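# Stand the toppled blocks upright in a tight row

## Task

Set each block from the row that fell over back up so it rests on one of its long edges, with all of them pressed face against face in a single straight line containing only those blocks, then release them.

## Robot and tools

Robot: two arms, left_arm and right_arm, each a six-joint arm with a parallel two-finger gripper. The fingers extend along the gripper's +z axis and close along its y axis. The reported hand point sits between the finger pads, roughly 1 cm back from the tips. left_arm is mounted near scene (+0.002, +0.311, 0) and right_arm near (-0.028, -0.253, 0), both facing +x.

Scene frame: origin on the table surface midway between the arms, +z up, +x out across the table, +y toward left_arm. The arm names do not indicate image sides. Every result's state line gives each gripper's position in metres and its orientation as quat_wxyz in this frame. At long reach these printed values can be slightly wrong.

Command rows: every motion argument uses one row of 14 numbers covering both arms, even when only one arm should move. The order is left_arm dx, dy, dz, rx, ry, rz, opening, then right_arm dx, dy, dz, rx, ry, rz, opening. All values lie in [-1, 1]. dx to rz are offsets, not poses. They are expressed in that gripper's own axes and measured from the gripper's pose at the start of the action. 1.0 equals 0.6 m of travel or 180 degrees of turn. rx, ry, rz together form one rotation vector. Opening is absolute: +1 is fully open (0.094 m) and -1 is closed.

execute_actions(actions): a list of up to 15 actions, run in order. Each action is a table of up to 15 rows, one row per 1/30 s step. If the table is short, its last row repeats until the action's 15 steps finish. Within an action, every row is an offset from that action's starting pose, not from the previous row. For the first action of a call, the start is the pose in this scene's most recent result. An empty list only returns state and images.

move(target, speed, blocking): target is one 14-number row as above. It gives offsets from the pose in the latest result, and the grippers travel in straight lines toward them. Both paths finish together and take 0.5 to 10 s; anything longer is cut off at 10 s. speed is each path's top speed in m/s (0.002 to 0.5, default 0.25), and turning is capped at twice that in rad/s. The opening is sent when the move begins. Moves do not avoid obstacles or the other arm. Grippers lag, drift, and can overshoot the speed, especially near full reach. Faster contact hits harder, and aiming further past a contact presses harder. With blocking=false you get a result after 0.5 s while motion continues. Until that move is reported finished, use wait or stop before sending more rows or moves. The extra "move:" line reports the ending (done, off_target, moving, held, fault) and the limits that acted. limits=paced means the sent pose was clipped. limits=held means a safety check blocked some steps, after which the arm may move much faster. The result also gives each gripper's distance to its target.

wait(seconds): 0 to 10 s, arms keep their last command, and it returns early if a running move ends. stop(): brakes a running move, which needs room to stop, while the fingers keep moving. zoom_image(camera, region): a closer view of [x0, y0, x1, y1] pixels (max 504x504) from cam_high, cam_left_wrist or cam_right_wrist. read_manual(section): licence text only. finished_scene(scene): pass the current scene's number once the goal is met and stable. It cannot be undone.

Controller behaviour: each control step clips the commanded pose to within 70 mm and 16 degrees of the measured one. Position wins over orientation when both cannot be met. After an action an arm moves on at most to its last clipped pose, so large targets need follow-up commands. Arms tend to end a centimetre or more low, and repeated zero offsets let them sag. To hold an arm still, send the correction back to its desired pose in the first call of a reply and zeros afterwards. Raise the aim if it keeps drooping. "Hand target" lines show where each gripper is currently being driven. A "pose unreachable" line means the clearance check altered or blocked that arm's command. Elbows stop just before full extension.

Gripping: grip_measured uses the same scale as the commanded opening. To hold something, command about 0.03 below grip_measured for a firm grip, or less for a lighter one. Readings may be off by about 1 mm per gripper. Pad force tops out around 50 to 62 N.

Cameras are 504x504: cam_high is fixed and looks down over the table, and the two wrist cameras are fisheye. Calibration data is approximate.

Avoid: knocking any block off the table, dropping or slamming blocks, hard shoves, and arms colliding or pressing on each other. Watch for MOTOR HOT warnings and do not hold loads for long, since overheating makes an arm go limp (OVER-TEMPERATURE FAULT). Objects may occasionally be nudged or tugged by outside disturbances. Finish with both grippers open and clear of the blocks.

Each tool is called after "Call:" as name(argument=value, ...), one argument or row to a line, values as JSON.

## Session

Call:
execute_actions(
  actions=[],
)

Scene clock: 0.00 s.
left_arm: end_effector_position=(+0.3014, +0.5936, +0.2170) grip_measured=+1.000 end_effector_quat_wxyz=(+0.074, -0.238, +0.968, -0.021) | right_arm: end_effector_position=(+0.2178, +0.4812, +0.2435) grip_measured=+1.000 end_effector_quat_wxyz=(+0.420, -0.309, +0.788, +0.327)
Joint positions: left_arm=[ 0.76   1.359  1.216 -1.325  0.115  0.318  0.094] | right_arm=[ 1.351  1.861  1.534 -0.135  0.238  0.406  0.094]
Joint velocities: left_arm=[-0.015 -0.015  0.002  0.002  0.037 -0.051  0.   ] | right_arm=[-0.005 -0.005  0.002 -0.027  0.007  0.007  0.   ]
Joint torques (N m, as the arm reports them, + toward a larger angle): no reading
Motor temperatures (°C, as the motors report them): left_arm=[29 29 28 28 27 26] | right_arm=[28 25 26 29 28 28]
Hand target (left_arm): +0.306, +0.598, +0.222; +0.080, -0.237, +0.968, -0.017
Hand target (right_arm): +0.219, +0.487, +0.255; +0.426, -0.305, +0.783, +0.335

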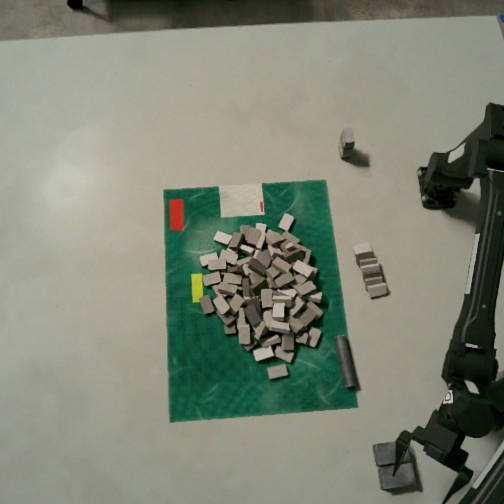

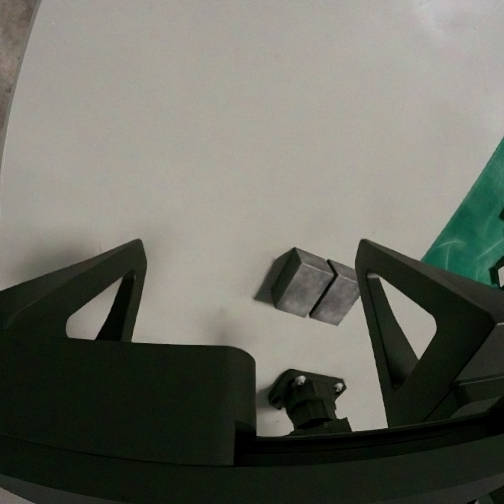

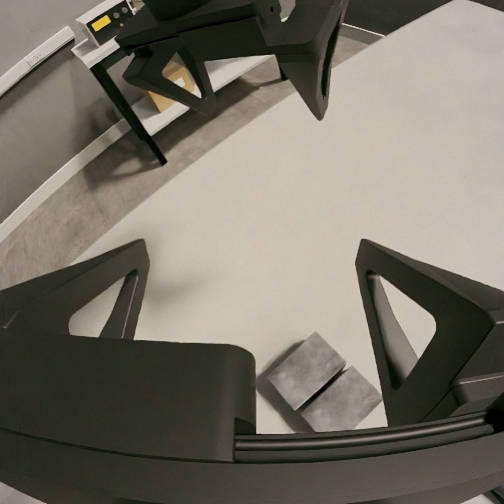

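Call:
zoom_image(
  camera="cam_high",
  region=[320, 220, 420, 320],
)

Region (320, 220, 420, 320) of cam_high's 504x504 image, scaled by 5.040, with more detail than that image has.

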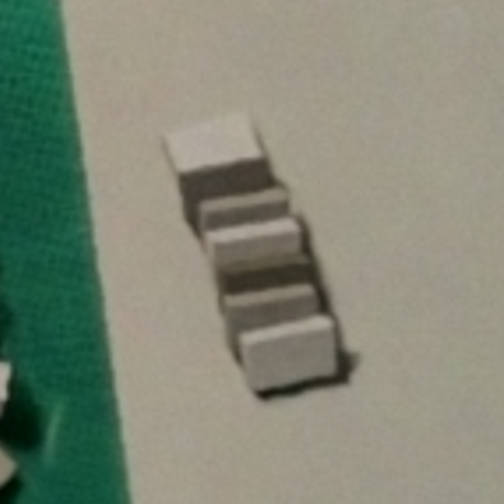

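Call:
move(
  target=[0,0,0,0,0,0,1,0.233,-0.524,-0.61,-0.081,0.362,-0.288,1],
)

Scene clock: 29.63 s.
left_arm: end_effector_position=(+0.3014, +0.5936, +0.2170) grip_measured=+1.000 end_effector_quat_wxyz=(+0.074, -0.238, +0.968, -0.021) | right_arm: end_effector_position=(+0.2384, -0.0139, +0.2025) grip_measured=+1.000 end_effector_quat_wxyz=(-0.009, +0.770, -0.638, +0.003)
Joint positions: left_arm=[ 0.76   1.359  1.216 -1.325  0.115  0.318  0.094] | right_arm=[ 0.784  1.276  1.107 -1.383  0.003 -1.024  0.094]
Joint velocities: left_arm=[-0.005  0.005 -0.032  0.017 -0.051 -0.051  0.   ] | right_arm=[-0.005  0.005 -0.012  0.002 -0.095  0.007  0.   ]
Joint torques (N m, as the arm reports them, + toward a larger angle): left_arm=[  0.4  -13.86   7.94   0.87   0.02   0.2 ] | right_arm=[  0.91 -11.46   8.33  -0.08   0.06  -0.19]
Motor temperatures (°C, as the motors report them): left_arm=[29 30 37 28 27 26] | right_arm=[28 30 34 29 28 28]
Hand target (left_arm): +0.301, +0.594, +0.217; +0.074, -0.238, +0.968, -0.021
Hand target (right_arm): +0.233, -0.021, +0.201; +0.000, +0.773, -0.634, +0.003
Off the commanded pose (left_arm): 0.000 m, 0 deg.
Off the commanded pose (right_arm): 0.014 m, 1 deg.
move: off_target (right_arm)
camera_calibration (this result's frames):
cam_right_wrist: T_world_to_cam=[[0.983249, 0.182222, 0.00414823, -0.230007], [0.144892, -0.795223, 0.588751, -0.163458], [0.110582, -0.578287, -0.808304, 0.255012], [0, 0, 0, 1]] pos_world=[0.221638, 0.0593974, 0.303317]

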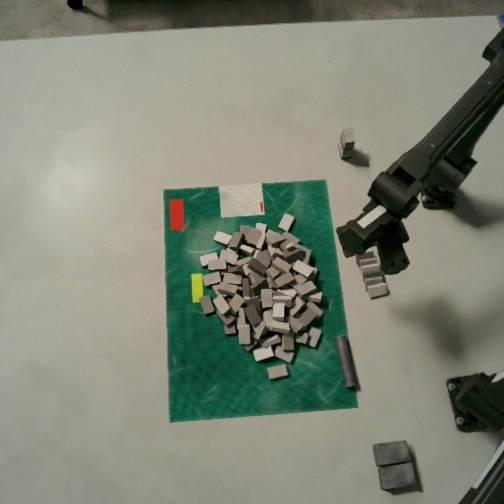

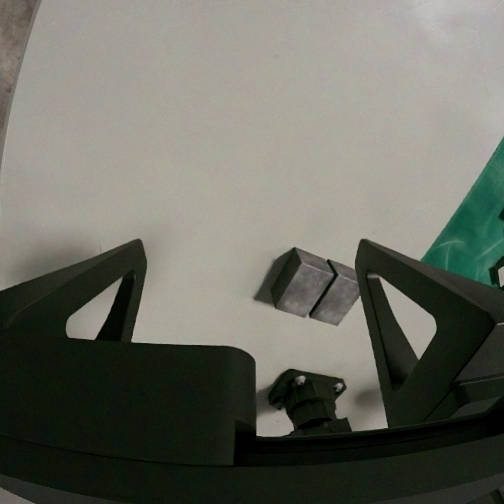

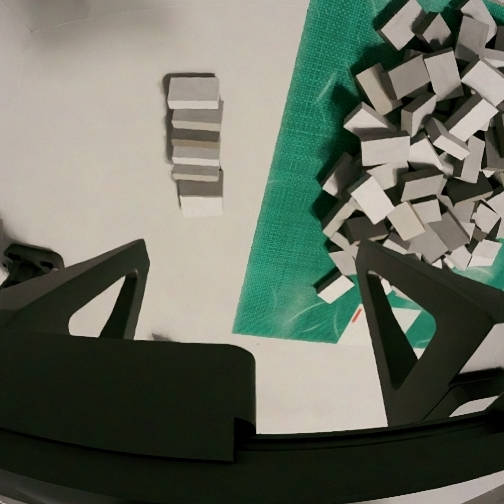

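Call:
move(
  target=[0,0,0,0,0,0,1,-0.08,0.07,0.22,0,0,0,1],
)

Scene clock: 46.27 s.
left_arm: end_effector_position=(+0.3014, +0.5936, +0.2170) grip_measured=+1.000 end_effector_quat_wxyz=(+0.074, -0.238, +0.968, -0.021) | right_arm: end_effector_position=(+0.1899, +0.0276, +0.0725) grip_measured=+1.000 end_effector_quat_wxyz=(-0.005, +0.774, -0.634, +0.004)
Joint positions: left_arm=[ 0.76   1.359  1.216 -1.325  0.115  0.318  0.094] | right_arm=[ 0.965  1.403  0.862 -1.02   0.007 -0.854  0.094]
Joint velocities: left_arm=[-0.005 -0.005 -0.007  0.012 -0.007 -0.022  0.   ] | right_arm=[-0.005 -0.024 -0.012  0.012 -0.037 -0.066  0.   ]
Joint torques (N m, as the arm reports them, + toward a larger angle): left_arm=[  0.09 -13.47   7.99   0.9    0.02   0.21] | right_arm=[  1.36 -11.93   7.62   1.01   0.05   0.01]
Motor temperatures (°C, as the motors report them): left_arm=[29 30 37 28 27 26] | right_arm=[28 28 33 29 28 28]
Hand target (left_arm): +0.301, +0.594, +0.217; +0.074, -0.238, +0.968, -0.021
Hand target (right_arm): +0.190, +0.029, +0.070; -0.010, +0.770, -0.638, +0.005
Off the commanded pose (left_arm): 0.000 m, 0 deg.
Off the commanded pose (right_arm): 0.003 m, 1 deg.
move: done
camera_calibration (this result's frames):
cam_right_wrist: T_world_to_cam=[[0.981112, 0.19343, -0.00200446, -0.188805], [0.156741, -0.788859, 0.594251, -0.049721], [0.113365, -0.583341, -0.804277, 0.178646], [0, 0, 0, 1]] pos_world=[0.17278, 0.101509, 0.172849]

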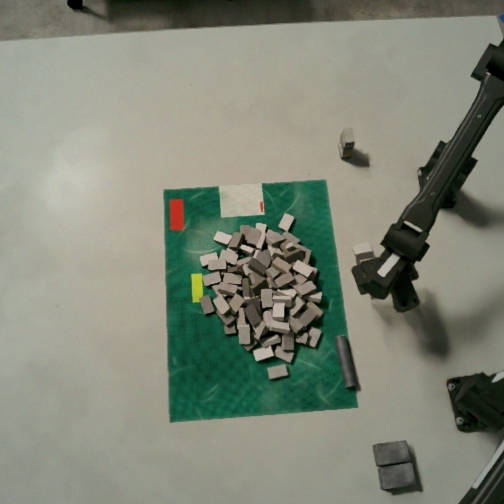

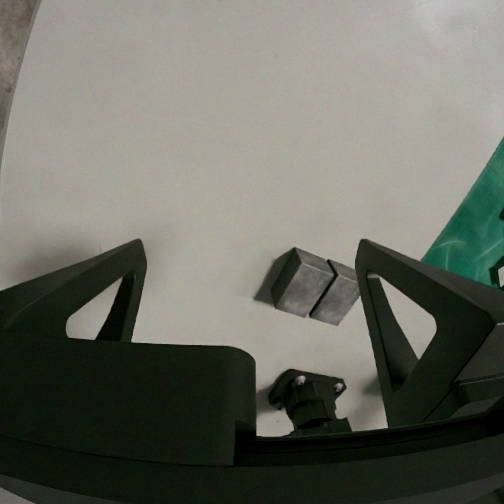

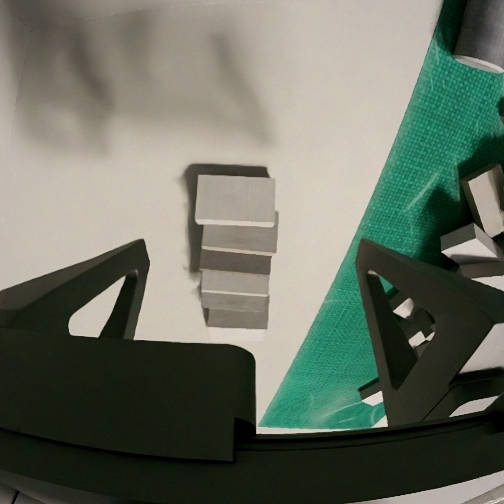

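Call:
move(
  target=[0,0,0,0,0,0,1,0,0.017,0.06,0,0,0,1],
  speed=0.1,
)

Scene clock: 53.27 s.
left_arm: end_effector_position=(+0.3014, +0.5936, +0.2170) grip_measured=+1.000 end_effector_quat_wxyz=(+0.074, -0.238, +0.968, -0.021) | right_arm: end_effector_position=(+0.1832, +0.0255, +0.0428) grip_measured=+1.000 end_effector_quat_wxyz=(-0.006, +0.775, -0.632, +0.003)
Joint positions: left_arm=[ 0.76   1.359  1.216 -1.325  0.115  0.318  0.094] | right_arm=[ 0.977  1.438  0.804 -0.926  0.007 -0.846  0.094]
Joint velocities: left_arm=[-0.005 -0.005 -0.002 -0.007 -0.037  0.007  0.   ] | right_arm=[-0.015  0.005 -0.007  0.007  0.022  0.051  0.   ]
Joint torques (N m, as the arm reports them, + toward a larger angle): left_arm=[  0.1  -13.84   7.92   0.9    0.05   0.18] | right_arm=[  0.97 -11.13   6.89   1.09  -0.02   0.01]
Motor temperatures (°C, as the motors report them): left_arm=[29 30 37 28 27 26] | right_arm=[28 28 32 29 28 28]
Hand target (left_arm): +0.301, +0.594, +0.217; +0.074, -0.238, +0.968, -0.021
Hand target (right_arm): +0.180, +0.026, +0.036; -0.005, +0.773, -0.634, +0.004
Off the commanded pose (left_arm): 0.000 m, 0 deg.
Off the commanded pose (right_arm): 0.007 m, 0 deg.
move: done
camera_calibration (this result's frames):
cam_right_wrist: T_world_to_cam=[[0.980444, 0.1968, -0.000299208, -0.181918], [0.158645, -0.789455, 0.592952, -0.0329953], [0.116457, -0.581403, -0.805238, 0.153699], [0, 0, 0, 1]] pos_world=[0.165696, 0.0991145, 0.143275]

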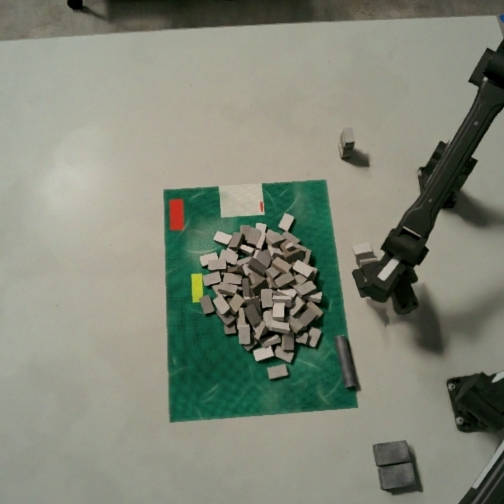

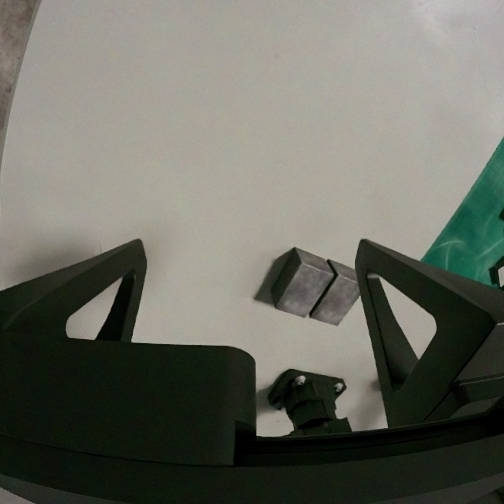

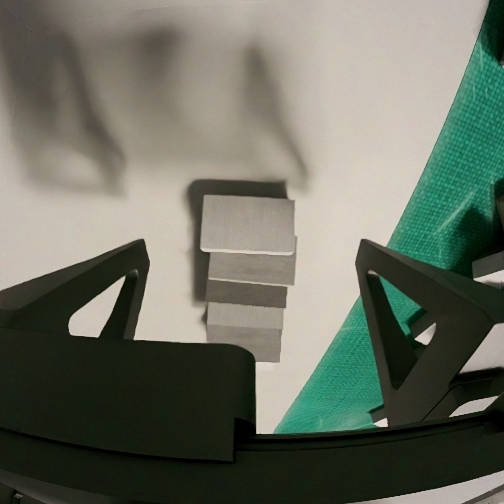

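Call:
move(
  target=[0,0,0,0,0,0,1,-0.01,0,0.04,0,-0.22,0,1],
  speed=0.1,
)

Scene clock: 61.57 s.
left_arm: end_effector_position=(+0.3014, +0.5936, +0.2170) grip_measured=+1.000 end_effector_quat_wxyz=(+0.074, -0.238, +0.968, -0.021) | right_arm: end_effector_position=(+0.1825, +0.0354, +0.0231) grip_measured=+1.000 end_effector_quat_wxyz=(-0.214, +0.727, -0.596, -0.265)
Joint positions: left_arm=[ 0.76   1.359  1.216 -1.325  0.115  0.318  0.094] | right_arm=[ 0.711  1.392  0.527 -0.354 -0.612 -0.995  0.094]
Joint velocities: left_arm=[ 0.005 -0.005  0.007  0.007 -0.022 -0.007  0.   ] | right_arm=[-0.015 -0.005  0.002  0.012  0.066  0.037  0.   ]
Joint torques (N m, as the arm reports them, + toward a larger angle): left_arm=[  0.06 -13.64   8.06   1.02   0.06   0.18] | right_arm=[ 0.01 -8.75  5.92  2.02 -0.45 -0.21]
Motor temperatures (°C, as the motors report them): left_arm=[29 30 37 28 27 26] | right_arm=[28 28 32 29 28 28]
Hand target (left_arm): +0.301, +0.594, +0.217; +0.074, -0.238, +0.968, -0.021
Hand target (right_arm): +0.182, +0.032, +0.017; -0.216, +0.728, -0.595, -0.264
Off the commanded pose (left_arm): 0.000 m, 0 deg.
Off the commanded pose (right_arm): 0.006 m, 1 deg.
move: done
camera_calibration (this result's frames):
cam_right_wrist: T_world_to_cam=[[0.978979, 0.203242, -0.0171041, -0.18282], [0.201957, -0.977674, -0.0580295, 0.000367707], [-0.0285162, 0.0533554, -0.998168, 0.152078], [0, 0, 0, 1]] pos_world=[0.183239, 0.029402, 0.148694]

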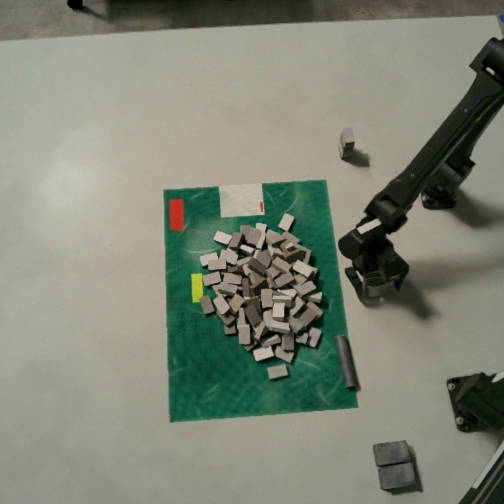

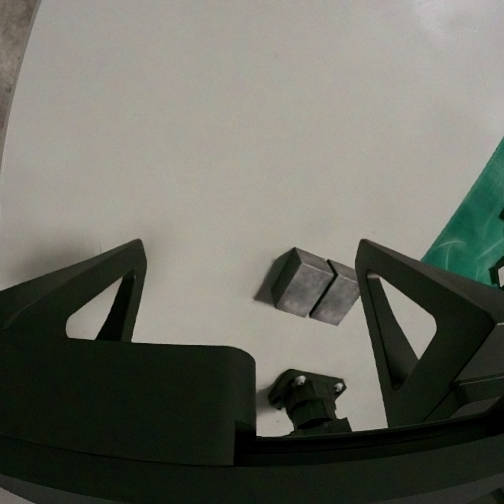

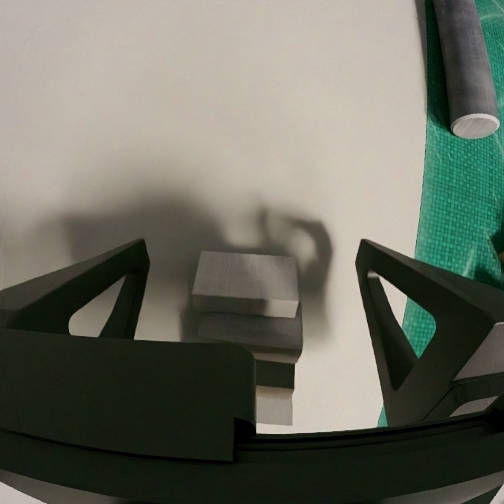

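Call:
move(
  target=[0,0,0,0,0,0,1,0.021,0,0.004,0,0,0,1],
  speed=0.05,
)

Call:
move(
  target=[0,0,0,0,0,0,1,0,0,0,0,0,0,-0.2],
)

Scene clock: 67.97 s.
left_arm: end_effector_position=(+0.3014, +0.5936, +0.2170) grip_measured=+1.000 end_effector_quat_wxyz=(+0.074, -0.238, +0.968, -0.021) | right_arm: end_effector_position=(+0.1860, +0.0316, +0.0205) grip_measured=+1.000 end_effector_quat_wxyz=(-0.214, +0.726, -0.597, -0.265)
Joint positions: left_arm=[ 0.76   1.359  1.216 -1.325  0.115  0.318  0.094] | right_arm=[ 0.694  1.402  0.527 -0.354 -0.618 -1.012  0.094]
Joint velocities: left_arm=[-0.005  0.005  0.012  0.012  0.007  0.007  0.   ] | right_arm=[-0.005  0.005 -0.007  0.007  0.022 -0.066  0.   ]
Joint torques (N m, as the arm reports them, + toward a larger angle): left_arm=[ -0.09 -14.21   8.04   0.97   0.05   0.2 ] | right_arm=[ 1.06 -8.65  5.45  1.9  -0.47 -0.21]
Motor temperatures (°C, as the motors report them): left_arm=[29 30 37 28 27 26] | right_arm=[28 27 31 29 28 28]
Hand target (left_arm): +0.301, +0.594, +0.217; +0.074, -0.238, +0.968, -0.021
Hand target (right_arm): +0.184, +0.027, +0.013; -0.214, +0.727, -0.596, -0.265
Off the commanded pose (left_arm): 0.000 m, 0 deg.
Off the commanded pose (right_arm): 0.009 m, 0 deg.
move: done
camera_calibration (this result's frames):
cam_right_wrist: T_world_to_cam=[[0.979499, 0.200685, -0.017526, -0.185517], [0.199361, -0.978164, -0.0587393, -0.00362236], [-0.0289314, 0.0540411, -0.998119, 0.149818], [0, 0, 0, 1]] pos_world=[0.18677, 0.0255909, 0.146072]

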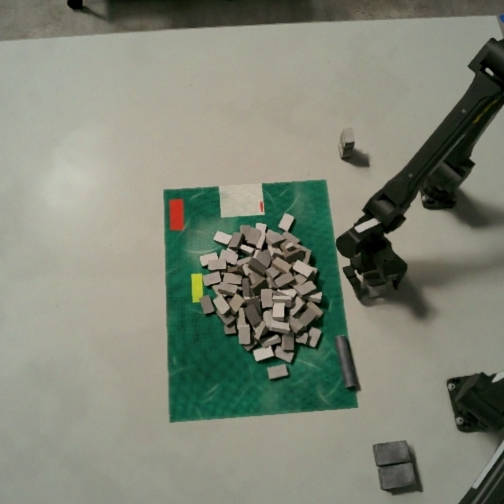

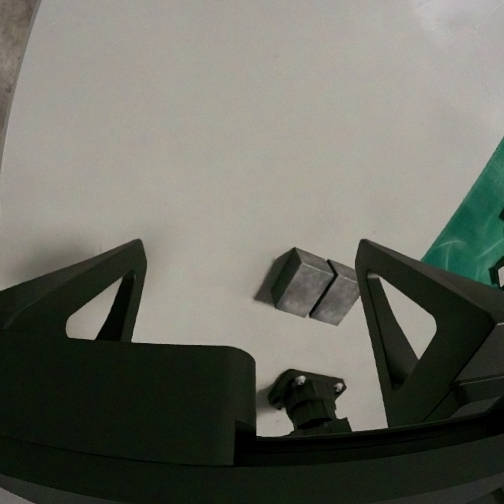

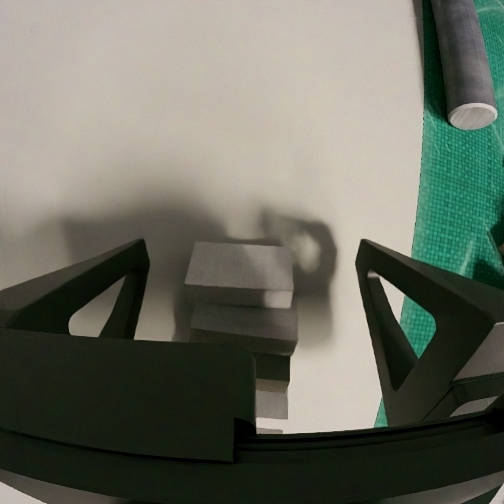

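Scene clock: 68.47 s.
left_arm: end_effector_position=(+0.3014, +0.5936, +0.2170) grip_measured=+1.000 end_effector_quat_wxyz=(+0.074, -0.238, +0.968, -0.021) | right_arm: end_effector_position=(+0.1859, +0.0317, +0.0206) grip_measured=-0.085 end_effector_quat_wxyz=(-0.214, +0.726, -0.597, -0.265)
Joint positions: left_arm=[ 0.76   1.359  1.216 -1.325  0.115  0.318  0.094] | right_arm=[ 0.694  1.402  0.527 -0.354 -0.619 -1.012  0.043]
Joint velocities: left_arm=[-0.005  0.005  0.012  0.002  0.066 -0.007  0.   ] | right_arm=[-0.015 -0.005 -0.002  0.007 -0.022  0.051  0.   ]
Joint torques (N m, as the arm reports them, + toward a larger angle): left_arm=[ -0.25 -13.8    8.07   0.91   0.07   0.17] | right_arm=[ 1.24 -9.91  6.91  1.17 -0.3  -0.09]
Motor temperatures (°C, as the motors report them): left_arm=[29 30 37 28 27 26] | right_arm=[28 27 31 29 28 28]
Hand target (left_arm): +0.301, +0.594, +0.217; +0.074, -0.238, +0.968, -0.021
Hand target (right_arm): +0.186, +0.032, +0.020; -0.214, +0.726, -0.597, -0.265
Off the commanded pose (left_arm): 0.000 m, 0 deg.
Off the commanded pose (right_arm): 0.000 m, 0 deg.
move: done
camera_calibration (this result's frames):
cam_right_wrist: T_world_to_cam=[[0.97941, 0.201077, -0.017986, -0.185398], [0.199698, -0.978036, -0.0597121, -0.00353456], [-0.0295977, 0.0548909, -0.998054, 0.150011], [0, 0, 0, 1]] pos_world=[0.186727, 0.0255881, 0.146173]

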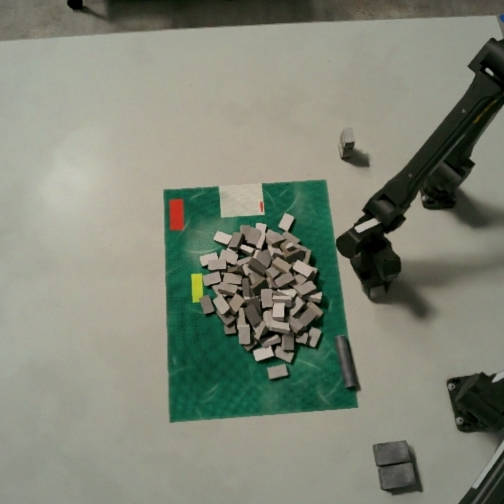

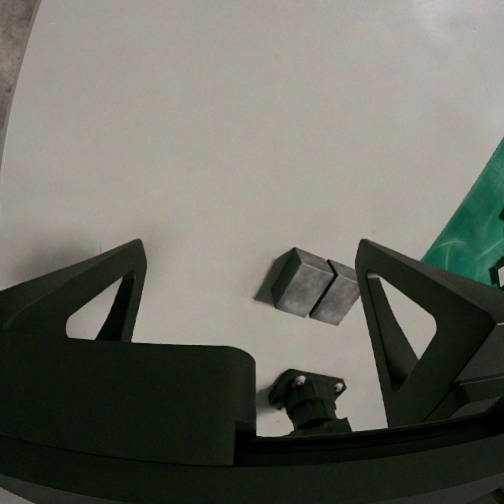

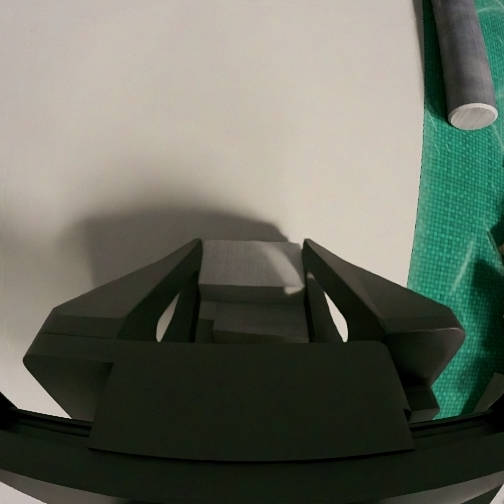

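Call:
move(
  target=[0,0,0,0,0,0,1,-0.108,0,0.026,0,0.3,0,-0.2],
  speed=0.1,
)

Call:
zoom_image(
  camera="cam_high",
  region=[320, 220, 460, 360],
)

Scene clock: 80.63 s.
left_arm: end_effector_position=(+0.3014, +0.5936, +0.2170) grip_measured=+1.000 end_effector_quat_wxyz=(+0.074, -0.238, +0.968, -0.021) | right_arm: end_effector_position=(+0.1668, +0.0732, +0.0439) grip_measured=-0.085 end_effector_quat_wxyz=(+0.083, +0.770, -0.625, +0.100)
Joint positions: left_arm=[ 0.76   1.359  1.216 -1.325  0.115  0.318  0.094] | right_arm=[ 1.156  1.644  1.027 -1.161  0.16  -0.655  0.043]
Joint velocities: left_arm=[ 0.005 -0.005 -0.007  0.007 -0.051 -0.007  0.   ] | right_arm=[ 0.005 -0.015 -0.012 -0.032  0.007  0.037  0.001]
Joint torques (N m, as the arm reports them, + toward a larger angle): left_arm=[  0.24 -13.74   8.01   0.95   0.05   0.19] | right_arm=[  2.29 -13.92  12.44  -0.68   0.22   0.05]
Motor temperatures (°C, as the motors report them): left_arm=[29 30 38 28 27 26] | right_arm=[28 27 32 29 28 28]
Hand target (left_arm): +0.301, +0.594, +0.217; +0.074, -0.238, +0.968, -0.021
Hand target (right_arm): +0.172, +0.089, +0.053; +0.073, +0.768, -0.629, +0.101
Off the commanded pose (left_arm): 0.000 m, 0 deg.
Off the commanded pose (right_arm): 0.020 m, 1 deg.
move: off_target (right_arm)
camera_calibration (this result's frames):
cam_right_wrist: T_world_to_cam=[[0.980103, 0.198017, -0.0136597, -0.174686], [0.133983, -0.609246, 0.78158, -0.0107677], [0.146444, -0.76786, -0.623655, 0.184859], [0, 0, 0, 1]] pos_world=[0.145582, 0.169977, 0.121318]

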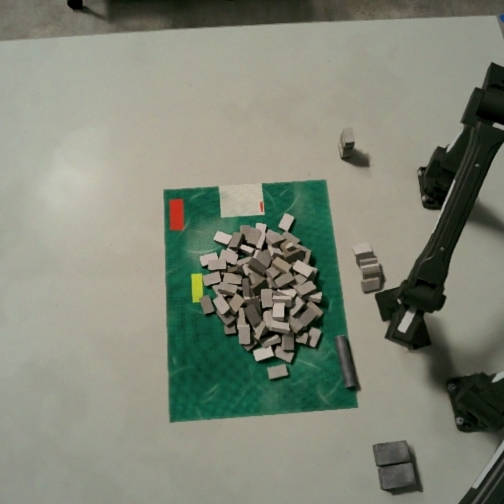

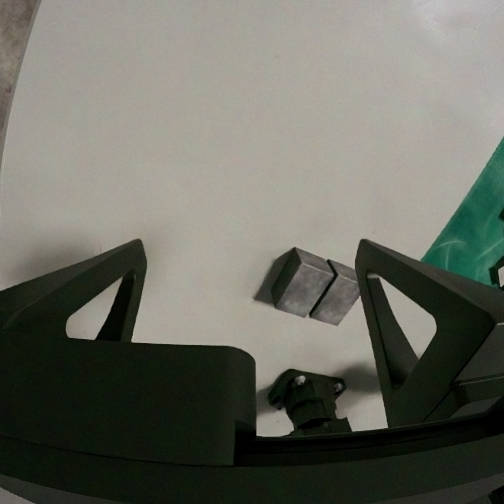

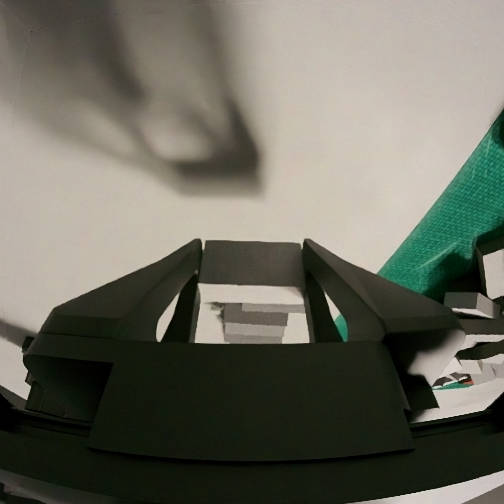

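Region (320, 220, 460, 360) of cam_high's 504x504 image, scaled by 3.600, with more detail than that image has.

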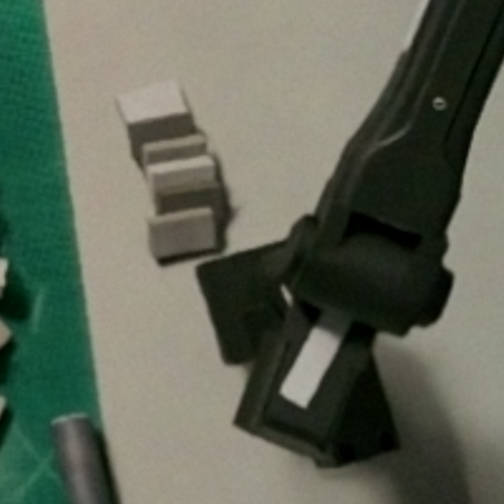

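Call:
move(
  target=[0,0,0,0,0,0,1,-0.01,0,0.038,0,-0.03,0,-0.2],
  speed=0.04,
)

Call:
move(
  target=[0,0,0,0,0,0,1,0,0,0,0,0,0,1],
)

Call:
move(
  target=[0,0,0,0,0,0,1,0,0,-0.1,0,-0.055,0,1],
)

Scene clock: 88.67 s.
left_arm: end_effector_position=(+0.3014, +0.5936, +0.2170) grip_measured=+1.000 end_effector_quat_wxyz=(+0.074, -0.238, +0.968, -0.021) | right_arm: end_effector_position=(+0.1642, +0.0750, +0.0209) grip_measured=-0.085 end_effector_quat_wxyz=(+0.059, +0.772, -0.629, +0.067)
Joint positions: left_arm=[ 0.76   1.359  1.216 -1.325  0.115  0.318  0.094] | right_arm=[ 1.14   1.644  0.964 -1.034  0.107 -0.676  0.043]
Joint velocities: left_arm=[ 0.005  0.005 -0.012  0.002  0.007  0.037  0.   ] | right_arm=[-0.005 -0.024 -0.002  0.007 -0.007  0.022  0.001]
Joint torques (N m, as the arm reports them, + toward a larger angle): left_arm=[  0.09 -13.53   7.97   0.95   0.03   0.16] | right_arm=[ -0.15 -15.08   6.37   0.65  -0.02  -0.22]
Motor temperatures (°C, as the motors report them): left_arm=[29 30 38 28 27 26] | right_arm=[28 28 34 29 28 28]
Hand target (left_arm): +0.301, +0.594, +0.217; +0.074, -0.238, +0.968, -0.021
Hand target (right_arm): +0.167, +0.073, +0.020; +0.054, +0.773, -0.629, +0.064
Off the commanded pose (left_arm): 0.000 m, 0 deg.
Off the commanded pose (right_arm): 0.003 m, 1 deg.
move: done
camera_calibration (this result's frames):
cam_right_wrist: T_world_to_cam=[[0.980607, 0.195007, -0.0195617, -0.172516], [0.147821, -0.670385, 0.72714, 0.0121043], [0.128684, -0.71593, -0.68621, 0.172636], [0, 0, 0, 1]] pos_world=[0.145166, 0.165352, 0.106288]

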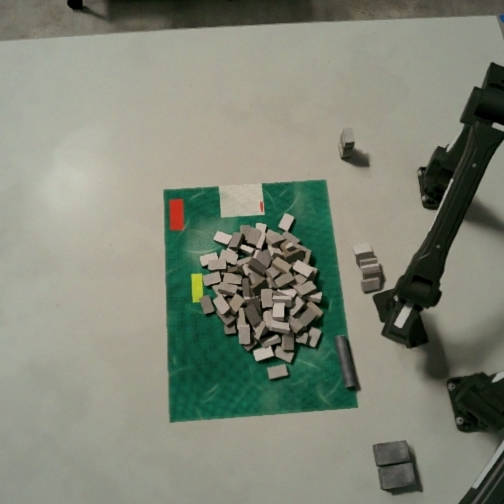

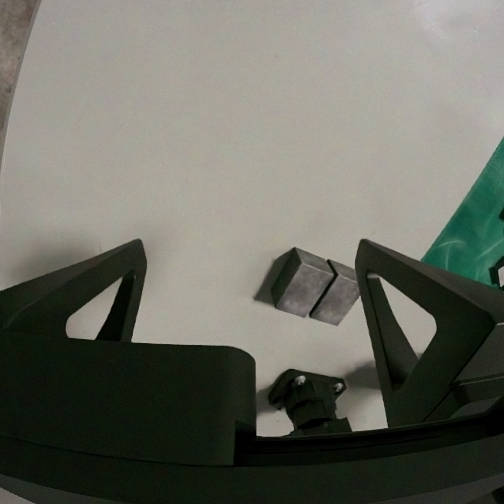

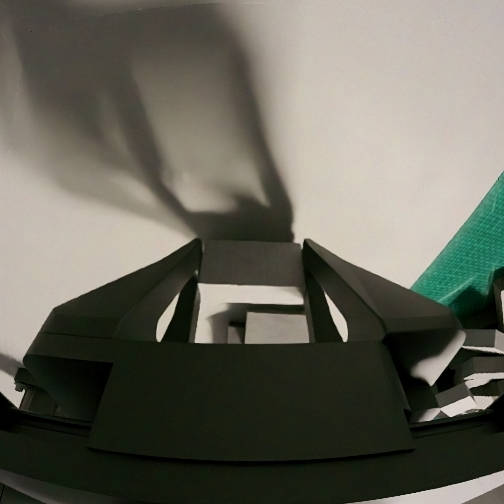

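Scene clock: 89.17 s.
left_arm: end_effector_position=(+0.3014, +0.5936, +0.2170) grip_measured=+1.000 end_effector_quat_wxyz=(+0.074, -0.238, +0.968, -0.021) | right_arm: end_effector_position=(+0.1642, +0.0750, +0.0209) grip_measured=+1.000 end_effector_quat_wxyz=(+0.059, +0.772, -0.629, +0.067)
Joint positions: left_arm=[ 0.76   1.359  1.216 -1.325  0.115  0.318  0.094] | right_arm=[ 1.14   1.644  0.964 -1.034  0.107 -0.676  0.094]
Joint velocities: left_arm=[-0.015  0.005 -0.007  0.002  0.037  0.022  0.   ] | right_arm=[-0.015 -0.015  0.002 -0.007  0.022 -0.007  0.   ]
Joint torques (N m, as the arm reports them, + toward a larger angle): left_arm=[  0.19 -13.56   7.94   0.92   0.04   0.2 ] | right_arm=[  0.93 -14.59   7.16  -0.03   0.07  -0.12]
Motor temperatures (°C, as the motors report them): left_arm=[29 30 38 28 27 26] | right_arm=[28 28 34 29 28 28]
Hand target (left_arm): +0.301, +0.594, +0.217; +0.074, -0.238, +0.968, -0.021
Hand target (right_arm): +0.164, +0.075, +0.021; +0.059, +0.772, -0.629, +0.067
Off the commanded pose (left_arm): 0.000 m, 0 deg.
Off the commanded pose (right_arm): 0.000 m, 0 deg.
move: done
camera_calibration (this result's frames):
cam_right_wrist: T_world_to_cam=[[0.980607, 0.195007, -0.0195617, -0.172516], [0.147821, -0.670385, 0.72714, 0.0121043], [0.128684, -0.71593, -0.68621, 0.172636], [0, 0, 0, 1]] pos_world=[0.145166, 0.165352, 0.106288]

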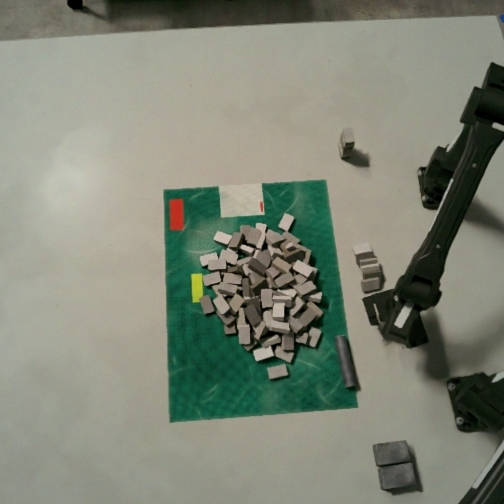

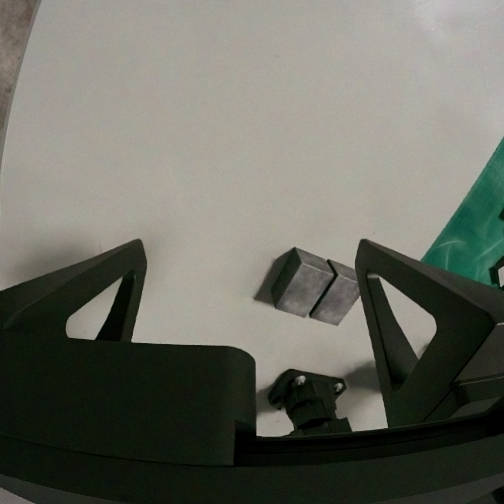

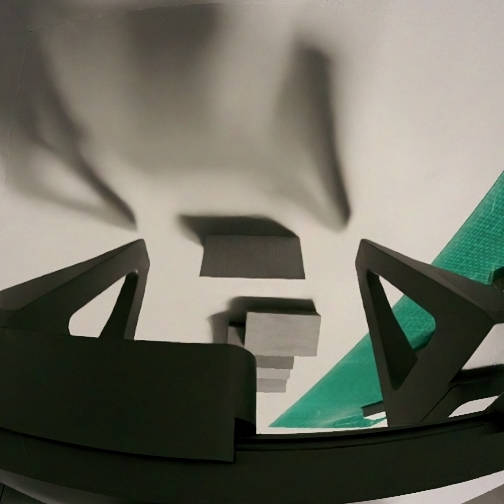

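Scene clock: 89.97 s.
left_arm: end_effector_position=(+0.3014, +0.5936, +0.2170) grip_measured=+1.000 end_effector_quat_wxyz=(+0.074, -0.238, +0.968, -0.021) | right_arm: end_effector_position=(+0.1617, +0.0865, +0.0817) grip_measured=+1.000 end_effector_quat_wxyz=(-0.005, +0.772, -0.635, -0.002)
Joint positions: left_arm=[ 0.76   1.359  1.216 -1.325  0.115  0.318  0.094] | right_arm=[ 1.112  1.474  0.964 -1.051 -0.001 -0.704  0.094]
Joint velocities: left_arm=[-0.024 -0.005  0.012 -0.017  0.037  0.007  0.   ] | right_arm=[-0.005 -0.005  0.007  0.012  0.022 -0.051  0.   ]
Joint torques (N m, as the arm reports them, + toward a larger angle): left_arm=[ -0.05 -13.58   7.9    0.87   0.03   0.18] | right_arm=[  0.67 -12.7    9.09  -0.4   -0.15  -0.15]
Motor temperatures (°C, as the motors report them): left_arm=[29 30 38 28 27 26] | right_arm=[28 28 34 29 28 28]
Hand target (left_arm): +0.301, +0.594, +0.217; +0.074, -0.238, +0.968, -0.021
Hand target (right_arm): +0.163, +0.084, +0.080; +0.005, +0.774, -0.633, -0.001
Off the commanded pose (left_arm): 0.000 m, 0 deg.
Off the commanded pose (right_arm): 0.002 m, 1 deg.
move: done
camera_calibration (this result's frames):
cam_right_wrist: T_world_to_cam=[[0.981787, 0.189808, -0.00815642, -0.171824], [0.158294, -0.793533, 0.587579, -0.00361934], [0.105055, -0.578169, -0.809126, 0.224898], [0, 0, 0, 1]] pos_world=[0.145641, 0.159771, 0.182696]

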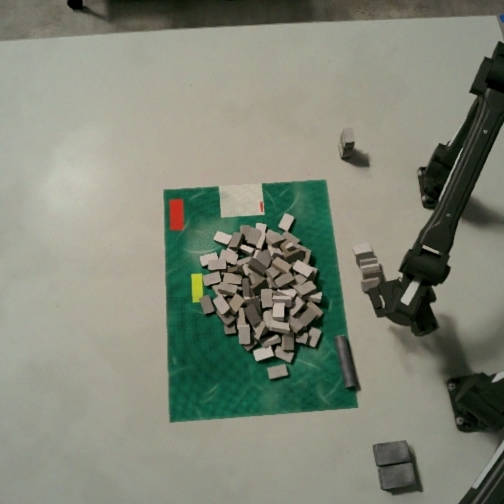

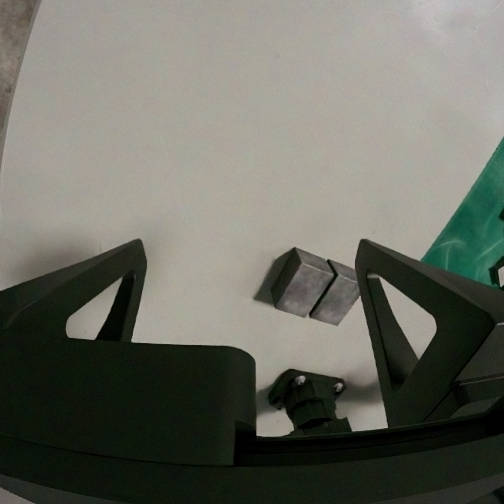

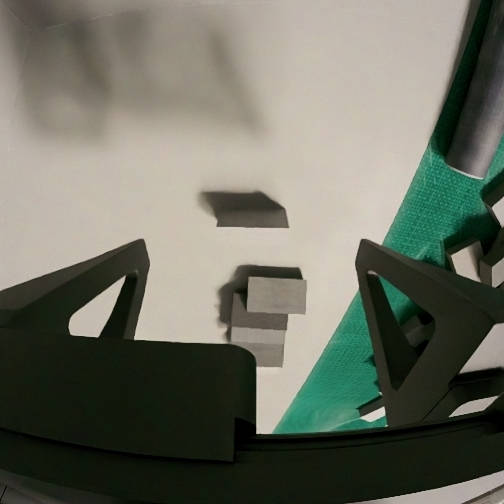

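Call:
move(
  target=[0,0,0,0,0,0,1,0.118,-0.033,0.08,0,-0.22,0,1],
  speed=0.15,
)

Scene clock: 96.40 s.
left_arm: end_effector_position=(+0.3014, +0.5936, +0.2170) grip_measured=+1.000 end_effector_quat_wxyz=(+0.074, -0.238, +0.968, -0.021) | right_arm: end_effector_position=(+0.1964, +0.0248, +0.0362) grip_measured=+1.000 end_effector_quat_wxyz=(-0.213, +0.721, -0.601, -0.270)
Joint positions: left_arm=[ 0.76   1.359  1.216 -1.325  0.115  0.318  0.094] | right_arm=[ 0.651  1.374  0.562 -0.446 -0.64  -1.047  0.094]
Joint velocities: left_arm=[-0.015 -0.005 -0.002 -0.002  0.007  0.051  0.   ] | right_arm=[-0.005 -0.005  0.007  0.022 -0.022  0.066  0.   ]
Joint torques (N m, as the arm reports them, + toward a larger angle): left_arm=[  0.14 -13.91   7.87   0.84   0.01   0.18] | right_arm=[ 0.1  -8.66  6.26  1.8  -0.46 -0.21]
Motor temperatures (°C, as the motors report them): left_arm=[29 30 38 28 27 26] | right_arm=[28 28 33 29 28 28]
Hand target (left_arm): +0.301, +0.594, +0.217; +0.074, -0.238, +0.968, -0.021
Hand target (right_arm): +0.196, +0.023, +0.030; -0.215, +0.723, -0.598, -0.270
Off the commanded pose (left_arm): 0.000 m, 0 deg.
Off the commanded pose (right_arm): 0.005 m, 1 deg.
move: done
camera_calibration (this result's frames):
cam_right_wrist: T_world_to_cam=[[0.98089, 0.192093, -0.0308894, -0.193682], [0.189796, -0.979653, -0.0652504, -0.00925514], [-0.042795, 0.0581409, -0.997391, 0.168808], [0, 0, 0, 1]] pos_world=[0.198961, 0.0183234, 0.161781]

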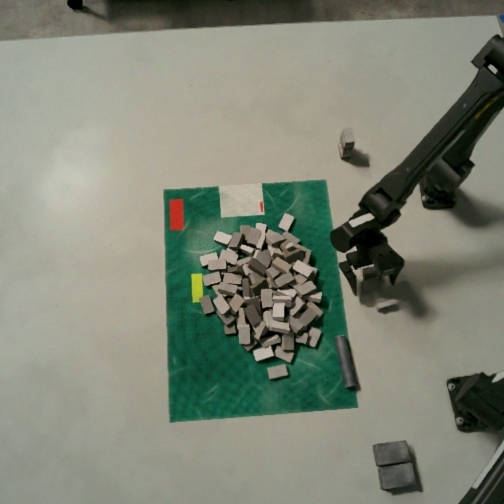

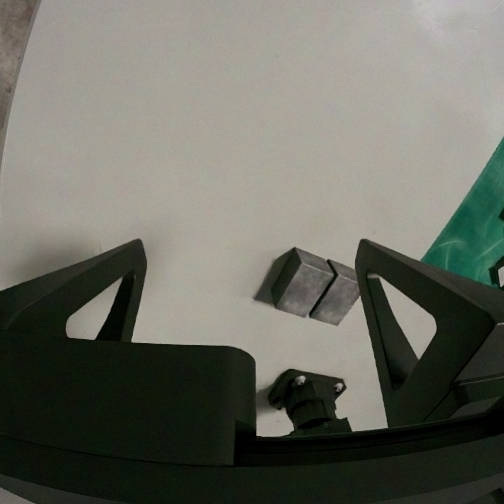

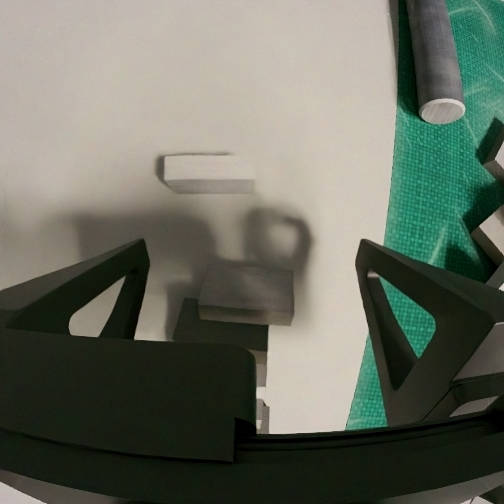

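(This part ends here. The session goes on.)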